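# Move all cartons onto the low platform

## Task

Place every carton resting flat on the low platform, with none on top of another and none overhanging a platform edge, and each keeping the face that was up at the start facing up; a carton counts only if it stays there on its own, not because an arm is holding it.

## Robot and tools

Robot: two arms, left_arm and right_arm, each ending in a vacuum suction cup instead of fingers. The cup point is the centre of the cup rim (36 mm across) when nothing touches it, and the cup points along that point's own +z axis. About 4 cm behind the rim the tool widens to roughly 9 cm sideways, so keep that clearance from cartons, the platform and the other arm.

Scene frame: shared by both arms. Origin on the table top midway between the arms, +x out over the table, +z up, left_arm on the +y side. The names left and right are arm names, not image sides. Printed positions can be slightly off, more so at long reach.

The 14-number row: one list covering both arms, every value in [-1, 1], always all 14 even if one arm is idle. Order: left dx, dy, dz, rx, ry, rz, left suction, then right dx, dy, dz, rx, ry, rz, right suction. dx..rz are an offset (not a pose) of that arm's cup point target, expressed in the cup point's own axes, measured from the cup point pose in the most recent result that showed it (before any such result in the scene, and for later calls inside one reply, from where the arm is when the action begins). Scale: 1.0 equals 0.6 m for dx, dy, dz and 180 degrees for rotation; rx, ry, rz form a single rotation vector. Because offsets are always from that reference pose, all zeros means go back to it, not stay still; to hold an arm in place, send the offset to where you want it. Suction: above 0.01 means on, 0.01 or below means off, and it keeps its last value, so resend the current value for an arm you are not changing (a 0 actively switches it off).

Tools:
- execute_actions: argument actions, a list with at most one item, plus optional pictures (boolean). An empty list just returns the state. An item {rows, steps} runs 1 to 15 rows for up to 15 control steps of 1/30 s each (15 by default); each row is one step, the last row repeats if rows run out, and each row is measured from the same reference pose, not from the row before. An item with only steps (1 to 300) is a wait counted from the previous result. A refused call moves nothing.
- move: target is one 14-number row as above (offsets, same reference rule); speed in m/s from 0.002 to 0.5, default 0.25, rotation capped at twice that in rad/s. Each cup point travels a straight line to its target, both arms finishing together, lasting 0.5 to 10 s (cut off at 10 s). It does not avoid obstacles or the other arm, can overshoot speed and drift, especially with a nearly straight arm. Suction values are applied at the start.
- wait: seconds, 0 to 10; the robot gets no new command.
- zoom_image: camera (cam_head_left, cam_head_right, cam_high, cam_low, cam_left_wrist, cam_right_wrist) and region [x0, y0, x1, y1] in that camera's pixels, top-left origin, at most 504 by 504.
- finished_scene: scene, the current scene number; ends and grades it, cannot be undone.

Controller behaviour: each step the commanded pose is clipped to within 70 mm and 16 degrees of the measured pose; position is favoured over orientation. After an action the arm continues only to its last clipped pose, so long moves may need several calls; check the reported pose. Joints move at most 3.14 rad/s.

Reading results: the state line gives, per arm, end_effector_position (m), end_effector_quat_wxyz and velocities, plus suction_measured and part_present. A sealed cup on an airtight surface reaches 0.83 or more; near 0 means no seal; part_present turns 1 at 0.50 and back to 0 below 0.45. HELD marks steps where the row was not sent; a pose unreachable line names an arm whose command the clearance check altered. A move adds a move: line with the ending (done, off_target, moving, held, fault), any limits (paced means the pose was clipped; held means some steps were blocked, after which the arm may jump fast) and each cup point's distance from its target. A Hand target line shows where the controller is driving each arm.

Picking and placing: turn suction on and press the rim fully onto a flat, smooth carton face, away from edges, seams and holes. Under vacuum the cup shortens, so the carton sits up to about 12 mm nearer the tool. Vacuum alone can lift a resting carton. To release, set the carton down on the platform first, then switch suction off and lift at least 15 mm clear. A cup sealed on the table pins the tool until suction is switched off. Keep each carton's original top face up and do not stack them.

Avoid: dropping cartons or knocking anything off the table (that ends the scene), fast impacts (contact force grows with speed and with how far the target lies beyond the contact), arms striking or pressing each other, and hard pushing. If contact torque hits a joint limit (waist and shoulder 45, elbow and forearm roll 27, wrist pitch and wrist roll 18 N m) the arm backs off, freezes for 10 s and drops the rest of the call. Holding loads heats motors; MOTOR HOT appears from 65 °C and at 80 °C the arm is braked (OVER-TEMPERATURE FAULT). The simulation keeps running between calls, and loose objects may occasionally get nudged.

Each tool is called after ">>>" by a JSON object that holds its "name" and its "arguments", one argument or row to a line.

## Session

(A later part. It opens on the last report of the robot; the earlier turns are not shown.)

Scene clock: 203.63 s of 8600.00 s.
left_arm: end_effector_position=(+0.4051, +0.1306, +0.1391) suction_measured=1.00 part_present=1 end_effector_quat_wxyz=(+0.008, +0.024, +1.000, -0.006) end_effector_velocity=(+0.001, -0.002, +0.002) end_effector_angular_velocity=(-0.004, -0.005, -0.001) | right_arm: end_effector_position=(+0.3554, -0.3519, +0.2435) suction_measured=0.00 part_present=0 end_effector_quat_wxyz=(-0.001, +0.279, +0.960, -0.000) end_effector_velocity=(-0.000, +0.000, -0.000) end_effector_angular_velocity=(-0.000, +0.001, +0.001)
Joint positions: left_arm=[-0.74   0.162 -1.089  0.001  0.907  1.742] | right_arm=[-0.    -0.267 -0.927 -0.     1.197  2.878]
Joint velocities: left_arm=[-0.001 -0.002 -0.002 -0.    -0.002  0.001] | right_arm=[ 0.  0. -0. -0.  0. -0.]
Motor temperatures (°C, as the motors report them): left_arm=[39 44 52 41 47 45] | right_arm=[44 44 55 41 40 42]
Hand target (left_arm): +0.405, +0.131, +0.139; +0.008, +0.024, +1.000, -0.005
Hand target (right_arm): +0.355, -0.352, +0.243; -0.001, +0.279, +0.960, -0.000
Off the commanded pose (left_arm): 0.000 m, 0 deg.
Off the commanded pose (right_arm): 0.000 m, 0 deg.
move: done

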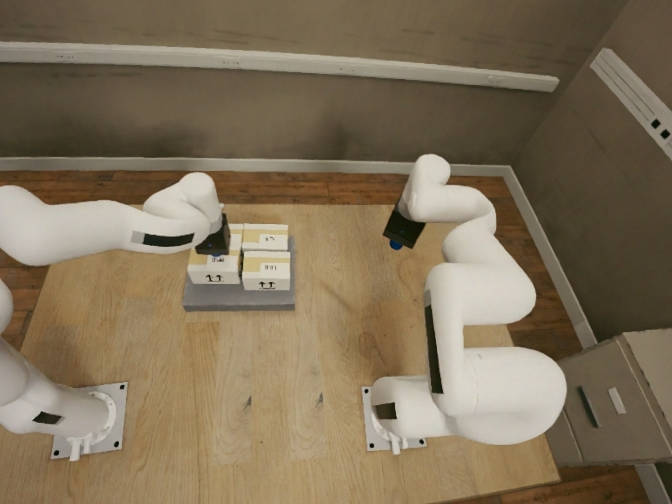

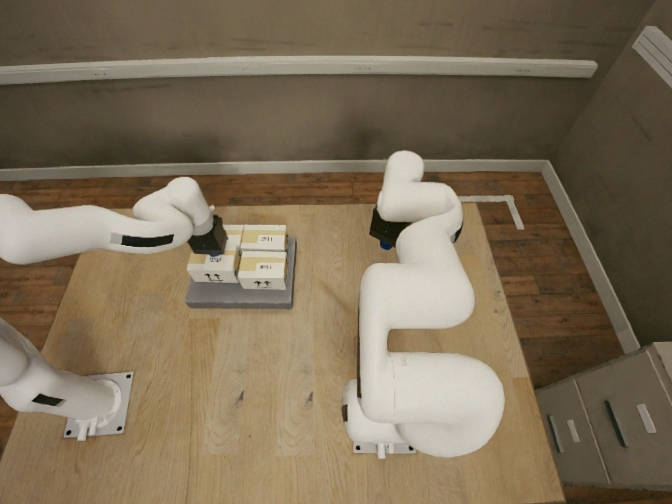

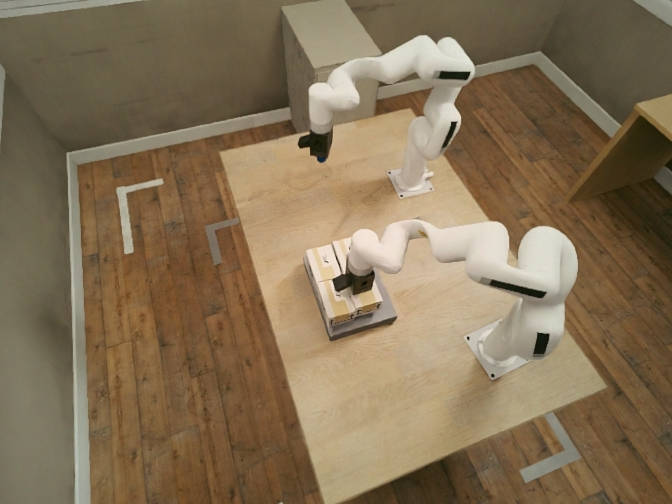

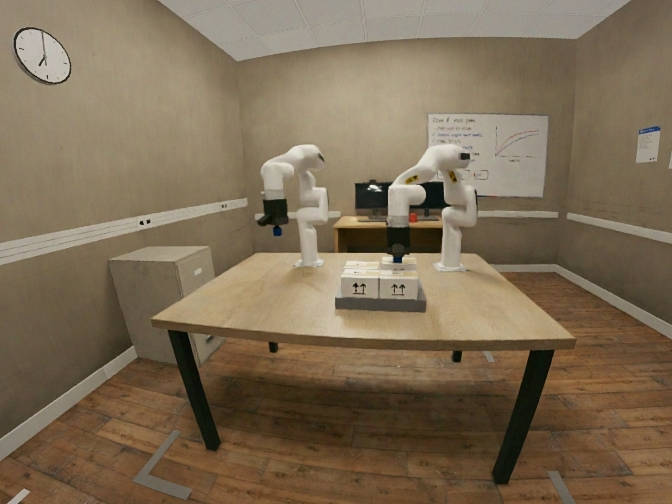

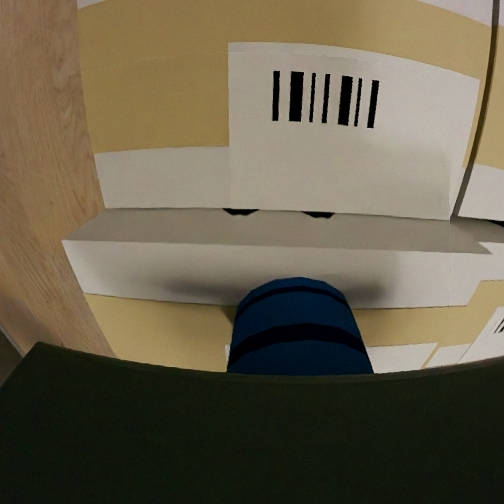

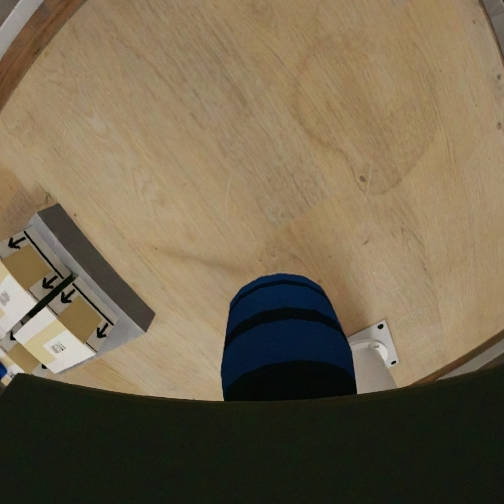

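>>> {"name": "move", "arguments": {
  "target": [0.005,-0.003,0.038,0,0,0,1,0,0,0,0,0,0,0],
  "speed": 0.02
}}

>>> {"name": "execute_actions", "arguments": {
  "actions": [
    {"rows":[[0,0,0,0,0,0,0,0,0,0,0,0,0,0]],"steps":8}
  ],
  "pictures": false
}}

>>> {"name": "move", "arguments": {
  "target": [0,0,-0.15,0,0,0,0,0,0,0,0,0,0,0]
}}

>>> {"name": "move", "arguments": {
  "target": [0.1,0.3,0,0,0,0,0,0,0,0,0,0,0,0]
}}

Scene clock: 210.07 s of 8600.00 s.
left_arm: end_effector_position=(+0.4023, +0.1286, +0.1163) suction_measured=1.00 part_present=1 end_effector_quat_wxyz=(+0.008, +0.024, +1.000, -0.006) end_effector_velocity=(+0.001, -0.001, +0.001) end_effector_angular_velocity=(-0.003, -0.004, -0.000) | right_arm: end_effector_position=(+0.3554, -0.3519, +0.2435) suction_measured=0.00 part_present=0 end_effector_quat_wxyz=(-0.001, +0.279, +0.960, -0.000) end_effector_velocity=(+0.000, +0.000, -0.000) end_effector_angular_velocity=(-0.000, -0.000, -0.001)
Joint positions: left_arm=[-0.747  0.194 -1.059  0.001  0.845  1.736] | right_arm=[-0.    -0.267 -0.927 -0.     1.197  2.878]
Joint velocities: left_arm=[-0.001 -0.    -0.002 -0.    -0.002 -0.   ] | right_arm=[ 0.     0.001 -0.    -0.    -0.     0.001]
Motor temperatures (°C, as the motors report them): left_arm=[39 44 52 41 47 45] | right_arm=[44 44 55 41 40 42]
Hand target (left_arm): +0.402, +0.129, +0.116; +0.008, +0.024, +1.000, -0.006
Hand target (right_arm): +0.355, -0.352, +0.243; -0.001, +0.279, +0.960, -0.000
Off the commanded pose (left_arm): 0.000 m, 0 deg.
Off the commanded pose (right_arm): 0.000 m, 0 deg.
After step 90, 2.03 s passed at rest.
move: done

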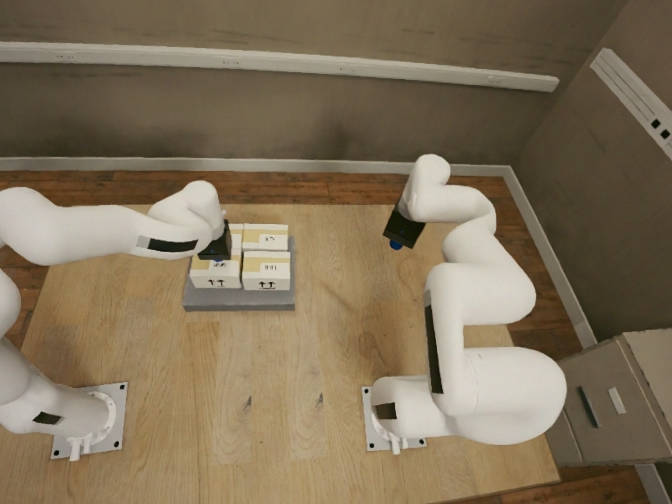

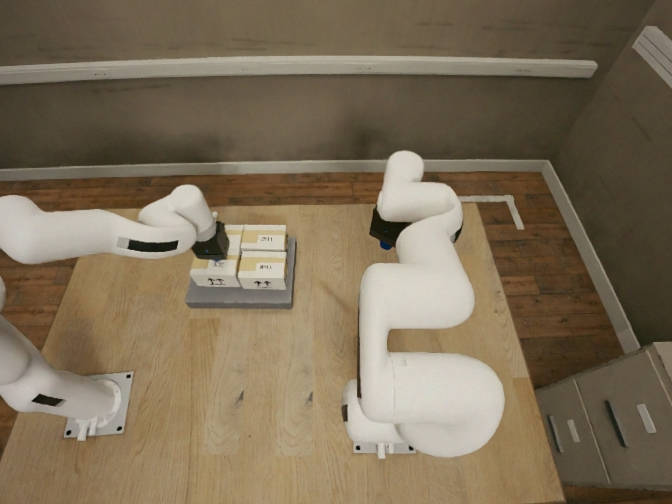

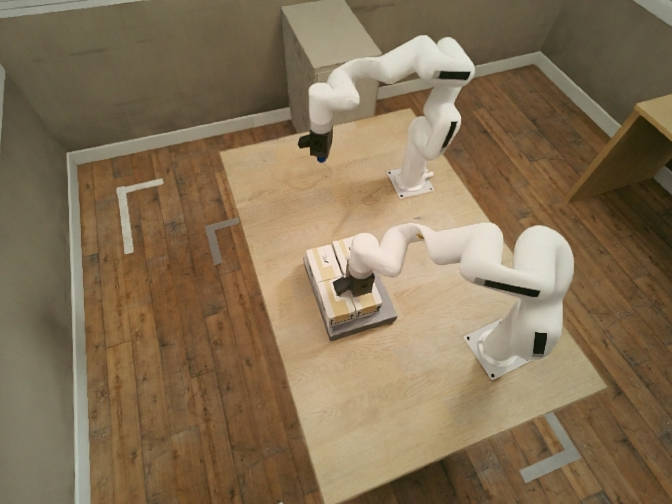

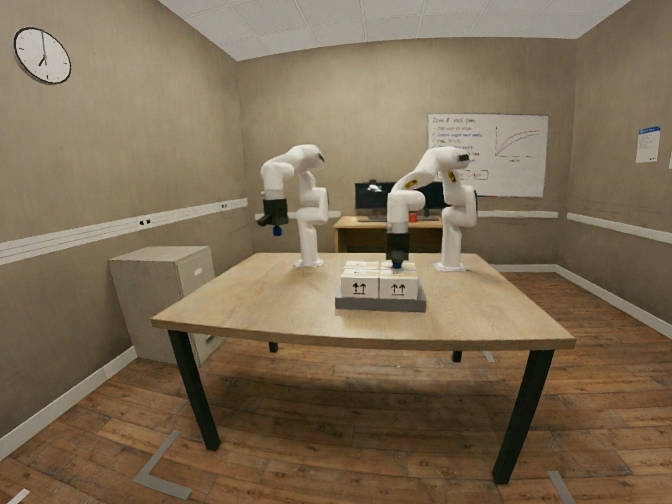

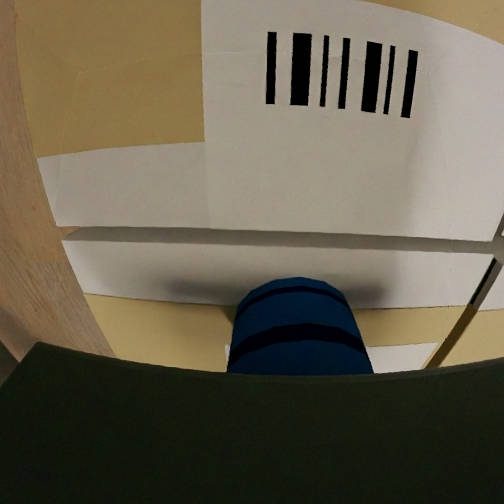

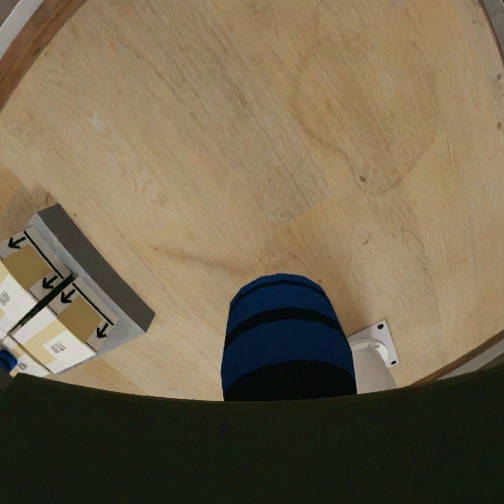

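Scene clock: 210.33 s of 8600.00 s.
left_arm: end_effector_position=(+0.4040, +0.1274, +0.1193) suction_measured=0.01 part_present=0 end_effector_quat_wxyz=(+0.011, +0.024, +1.000, -0.008) end_effector_velocity=(-0.007, +0.005, -0.014) end_effector_angular_velocity=(+0.018, +0.023, -0.001) | right_arm: end_effector_position=(+0.3554, -0.3519, +0.2435) suction_measured=0.00 part_present=0 end_effector_quat_wxyz=(-0.001, +0.279, +0.960, -0.000) end_effector_velocity=(-0.000, -0.000, -0.000) end_effector_angular_velocity=(+0.000, +0.000, -0.000)
Joint positions: left_arm=[-0.747  0.191 -1.062  0.001  0.844  1.736] | right_arm=[-0.    -0.267 -0.927 -0.     1.197  2.878]
Joint velocities: left_arm=[-0.     0.014  0.018  0.    -0.003  0.   ] | right_arm=[-0.  0.  0.  0.  0. -0.]
Motor temperatures (°C, as the motors report them): left_arm=[39 44 52 41 47 45] | right_arm=[44 44 55 41 40 42]
Hand target (left_arm): +0.402, +0.129, +0.116; +0.008, +0.024, +1.000, -0.006
Hand target (right_arm): +0.355, -0.352, +0.243; -0.001, +0.279, +0.960, -0.000
Off the commanded pose (left_arm): 0.004 m, 0 deg.
Off the commanded pose (right_arm): 0.000 m, 0 deg.
Steps of this call (steps 1 to 8: all 8 steps of this action). Readings (end_effector_position | what the end effector reports):
1: left_arm (+0.4023, +0.1286, +0.1164) | right_arm (+0.3554, -0.3519, +0.2435) | left_arm suction_measured=0.91 part_present=1 | right_arm suction_measured=0.00 part_present=0
2: left_arm (+0.4024, +0.1286, +0.1164) | right_arm (+0.3554, -0.3519, +0.2435) | left_arm suction_measured=0.51 part_present=1 | right_arm suction_measured=0.00 part_present=0
4: left_arm (+0.4031, +0.1281, +0.1174) | right_arm (+0.3554, -0.3519, +0.2435) | left_arm suction_measured=0.05 part_present=0 | right_arm suction_measured=0.00 part_present=0
8: the state above

Scene clock: 211.43 s of 8600.00 s.
left_arm: end_effector_position=(+0.4016, +0.1296, +0.2069) suction_measured=0.01 part_present=0 end_effector_quat_wxyz=(+0.009, +0.023, +1.000, -0.006) end_effector_velocity=(+0.003, -0.002, +0.009) end_effector_angular_velocity=(-0.011, -0.014, +0.001) | right_arm: end_effector_position=(+0.3554, -0.3519, +0.2435) suction_measured=0.00 part_present=0 end_effector_quat_wxyz=(-0.001, +0.279, +0.960, -0.000) end_effector_velocity=(-0.000, +0.000, -0.000) end_effector_angular_velocity=(+0.000, +0.001, -0.000)
Joint positions: left_arm=[-0.746  0.078 -1.186  0.002  1.086  1.736] | right_arm=[-0.    -0.267 -0.927 -0.     1.197  2.878]
Joint velocities: left_arm=[ 0.001 -0.008 -0.011 -0.     0.001 -0.   ] | right_arm=[-0.  0. -0.  0.  0.  0.]
Motor temperatures (°C, as the motors report them): left_arm=[39 44 52 41 47 45] | right_arm=[44 44 55 41 40 42]
Hand target (left_arm): +0.402, +0.129, +0.208; +0.010, +0.023, +1.000, -0.007
Hand target (right_arm): +0.355, -0.352, +0.243; -0.001, +0.279, +0.960, -0.000
Off the commanded pose (left_arm): 0.001 m, 0 deg.
Off the commanded pose (right_arm): 0.000 m, 0 deg.
move: done

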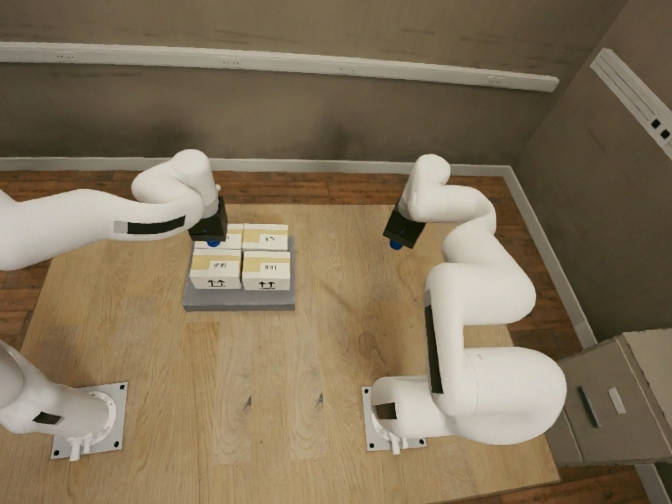

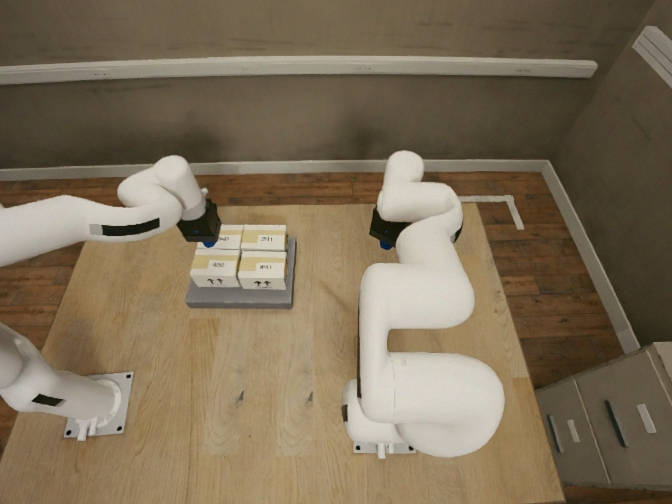

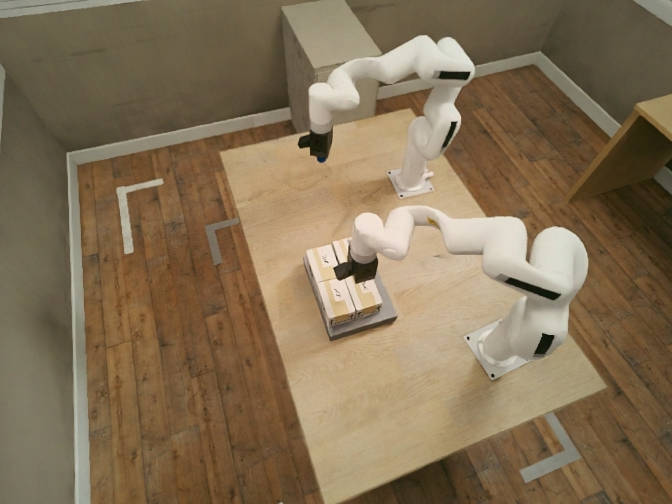

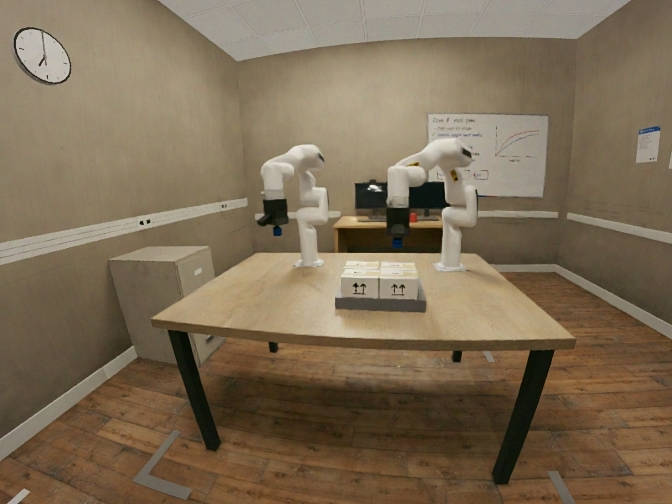

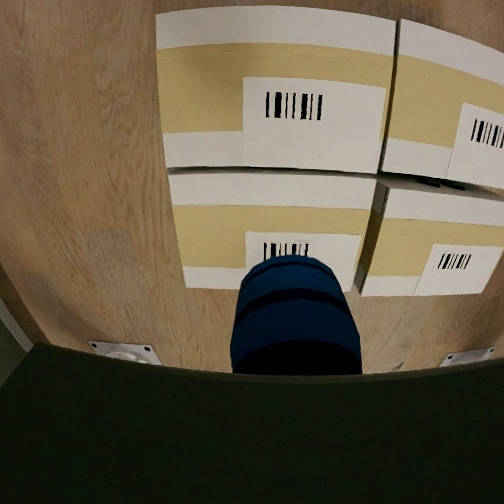

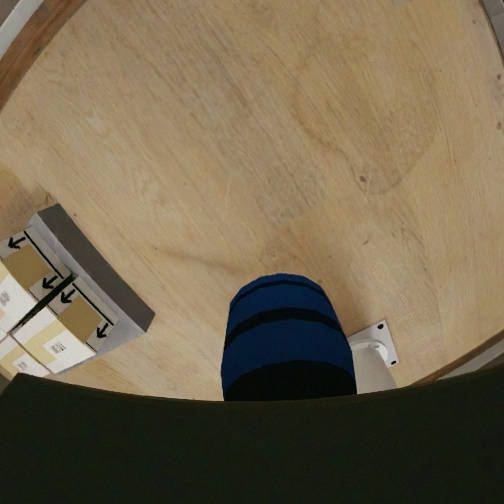

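Scene clock: 212.67 s of 8600.00 s.
left_arm: end_effector_position=(+0.3505, +0.3126, +0.2042) suction_measured=0.01 part_present=0 end_effector_quat_wxyz=(+0.009, +0.024, +1.000, -0.005) end_effector_velocity=(-0.001, +0.002, -0.001) end_effector_angular_velocity=(+0.000, +0.002, +0.000) | right_arm: end_effector_position=(+0.3554, -0.3519, +0.2435) suction_measured=0.00 part_present=0 end_effector_quat_wxyz=(-0.001, +0.279, +0.960, -0.000) end_effector_velocity=(+0.000, -0.000, +0.000) end_effector_angular_velocity=(-0.000, -0.001, -0.001)
Joint positions: left_arm=[-0.429 -0.387 -0.701 -0.003  1.068  2.056] | right_arm=[-0.    -0.267 -0.927 -0.     1.197  2.878]
Joint velocities: left_arm=[ 0.004 -0.002  0.004 -0.     0.001  0.004] | right_arm=[-0.001 -0.001  0.    -0.    -0.001  0.001]
Motor temperatures (°C, as the motors report them): left_arm=[39 44 52 41 47 45] | right_arm=[44 44 55 41 40 42]
Hand target (left_arm): +0.350, +0.313, +0.204; +0.010, +0.024, +1.000, -0.005
Hand target (right_arm): +0.355, -0.352, +0.243; -0.001, +0.279, +0.960, -0.000
Off the commanded pose (left_arm): 0.001 m, 0 deg.
Off the commanded pose (right_arm): 0.000 m, 0 deg.
move: done

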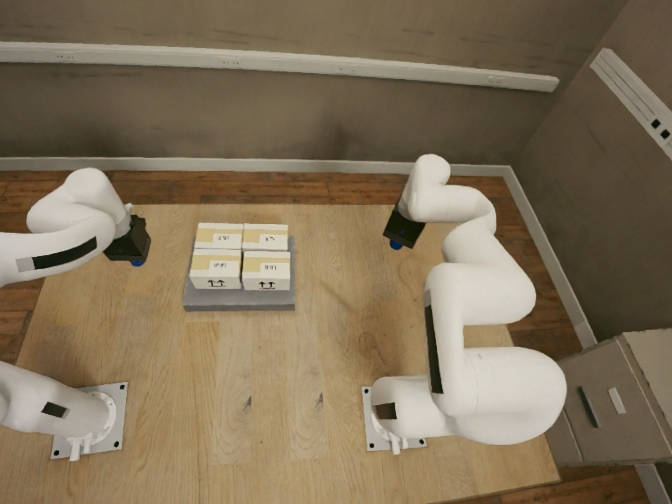

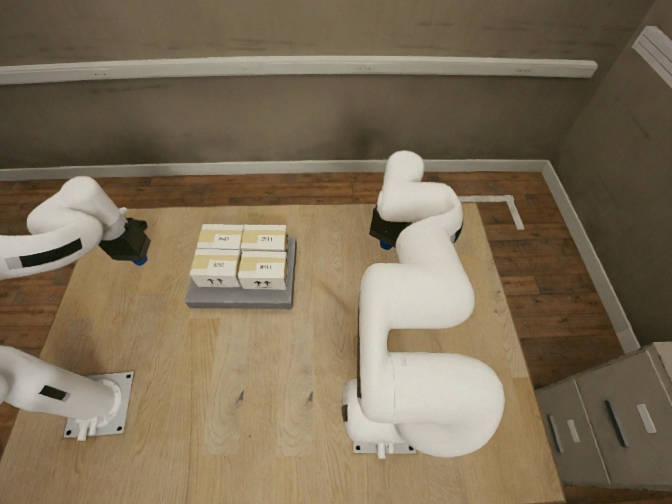

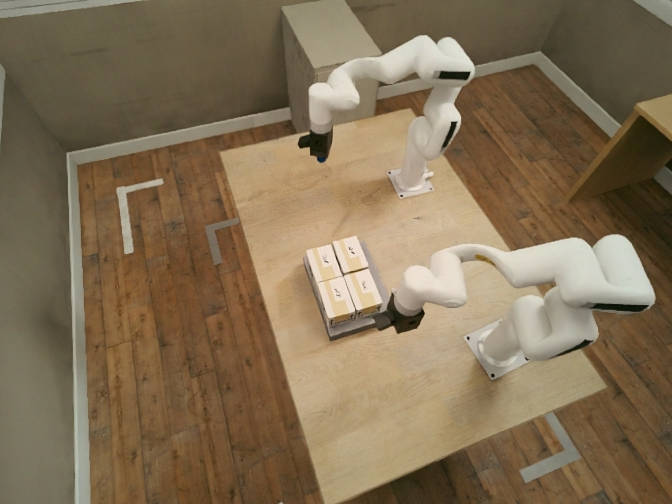

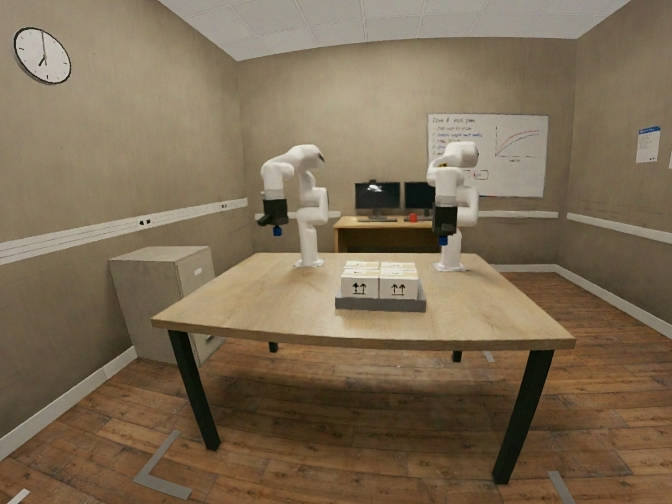

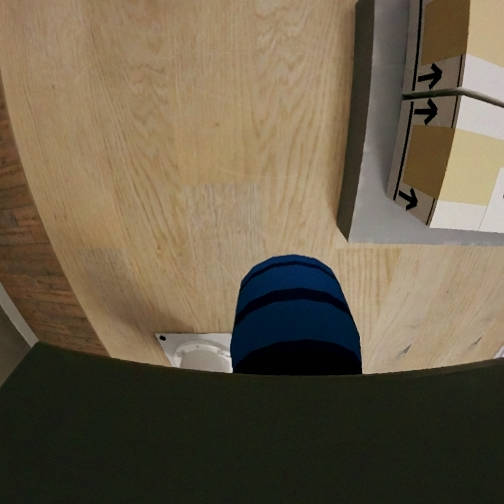

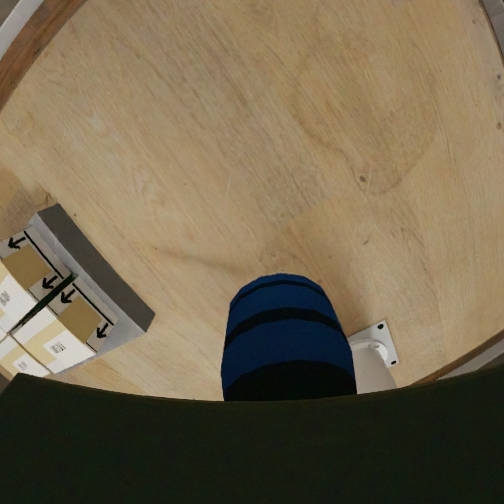

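All inside with margins.

>>> {"name": "finished_scene", "arguments": {
  "scene": 2
}}

The scene is finished: the task was done.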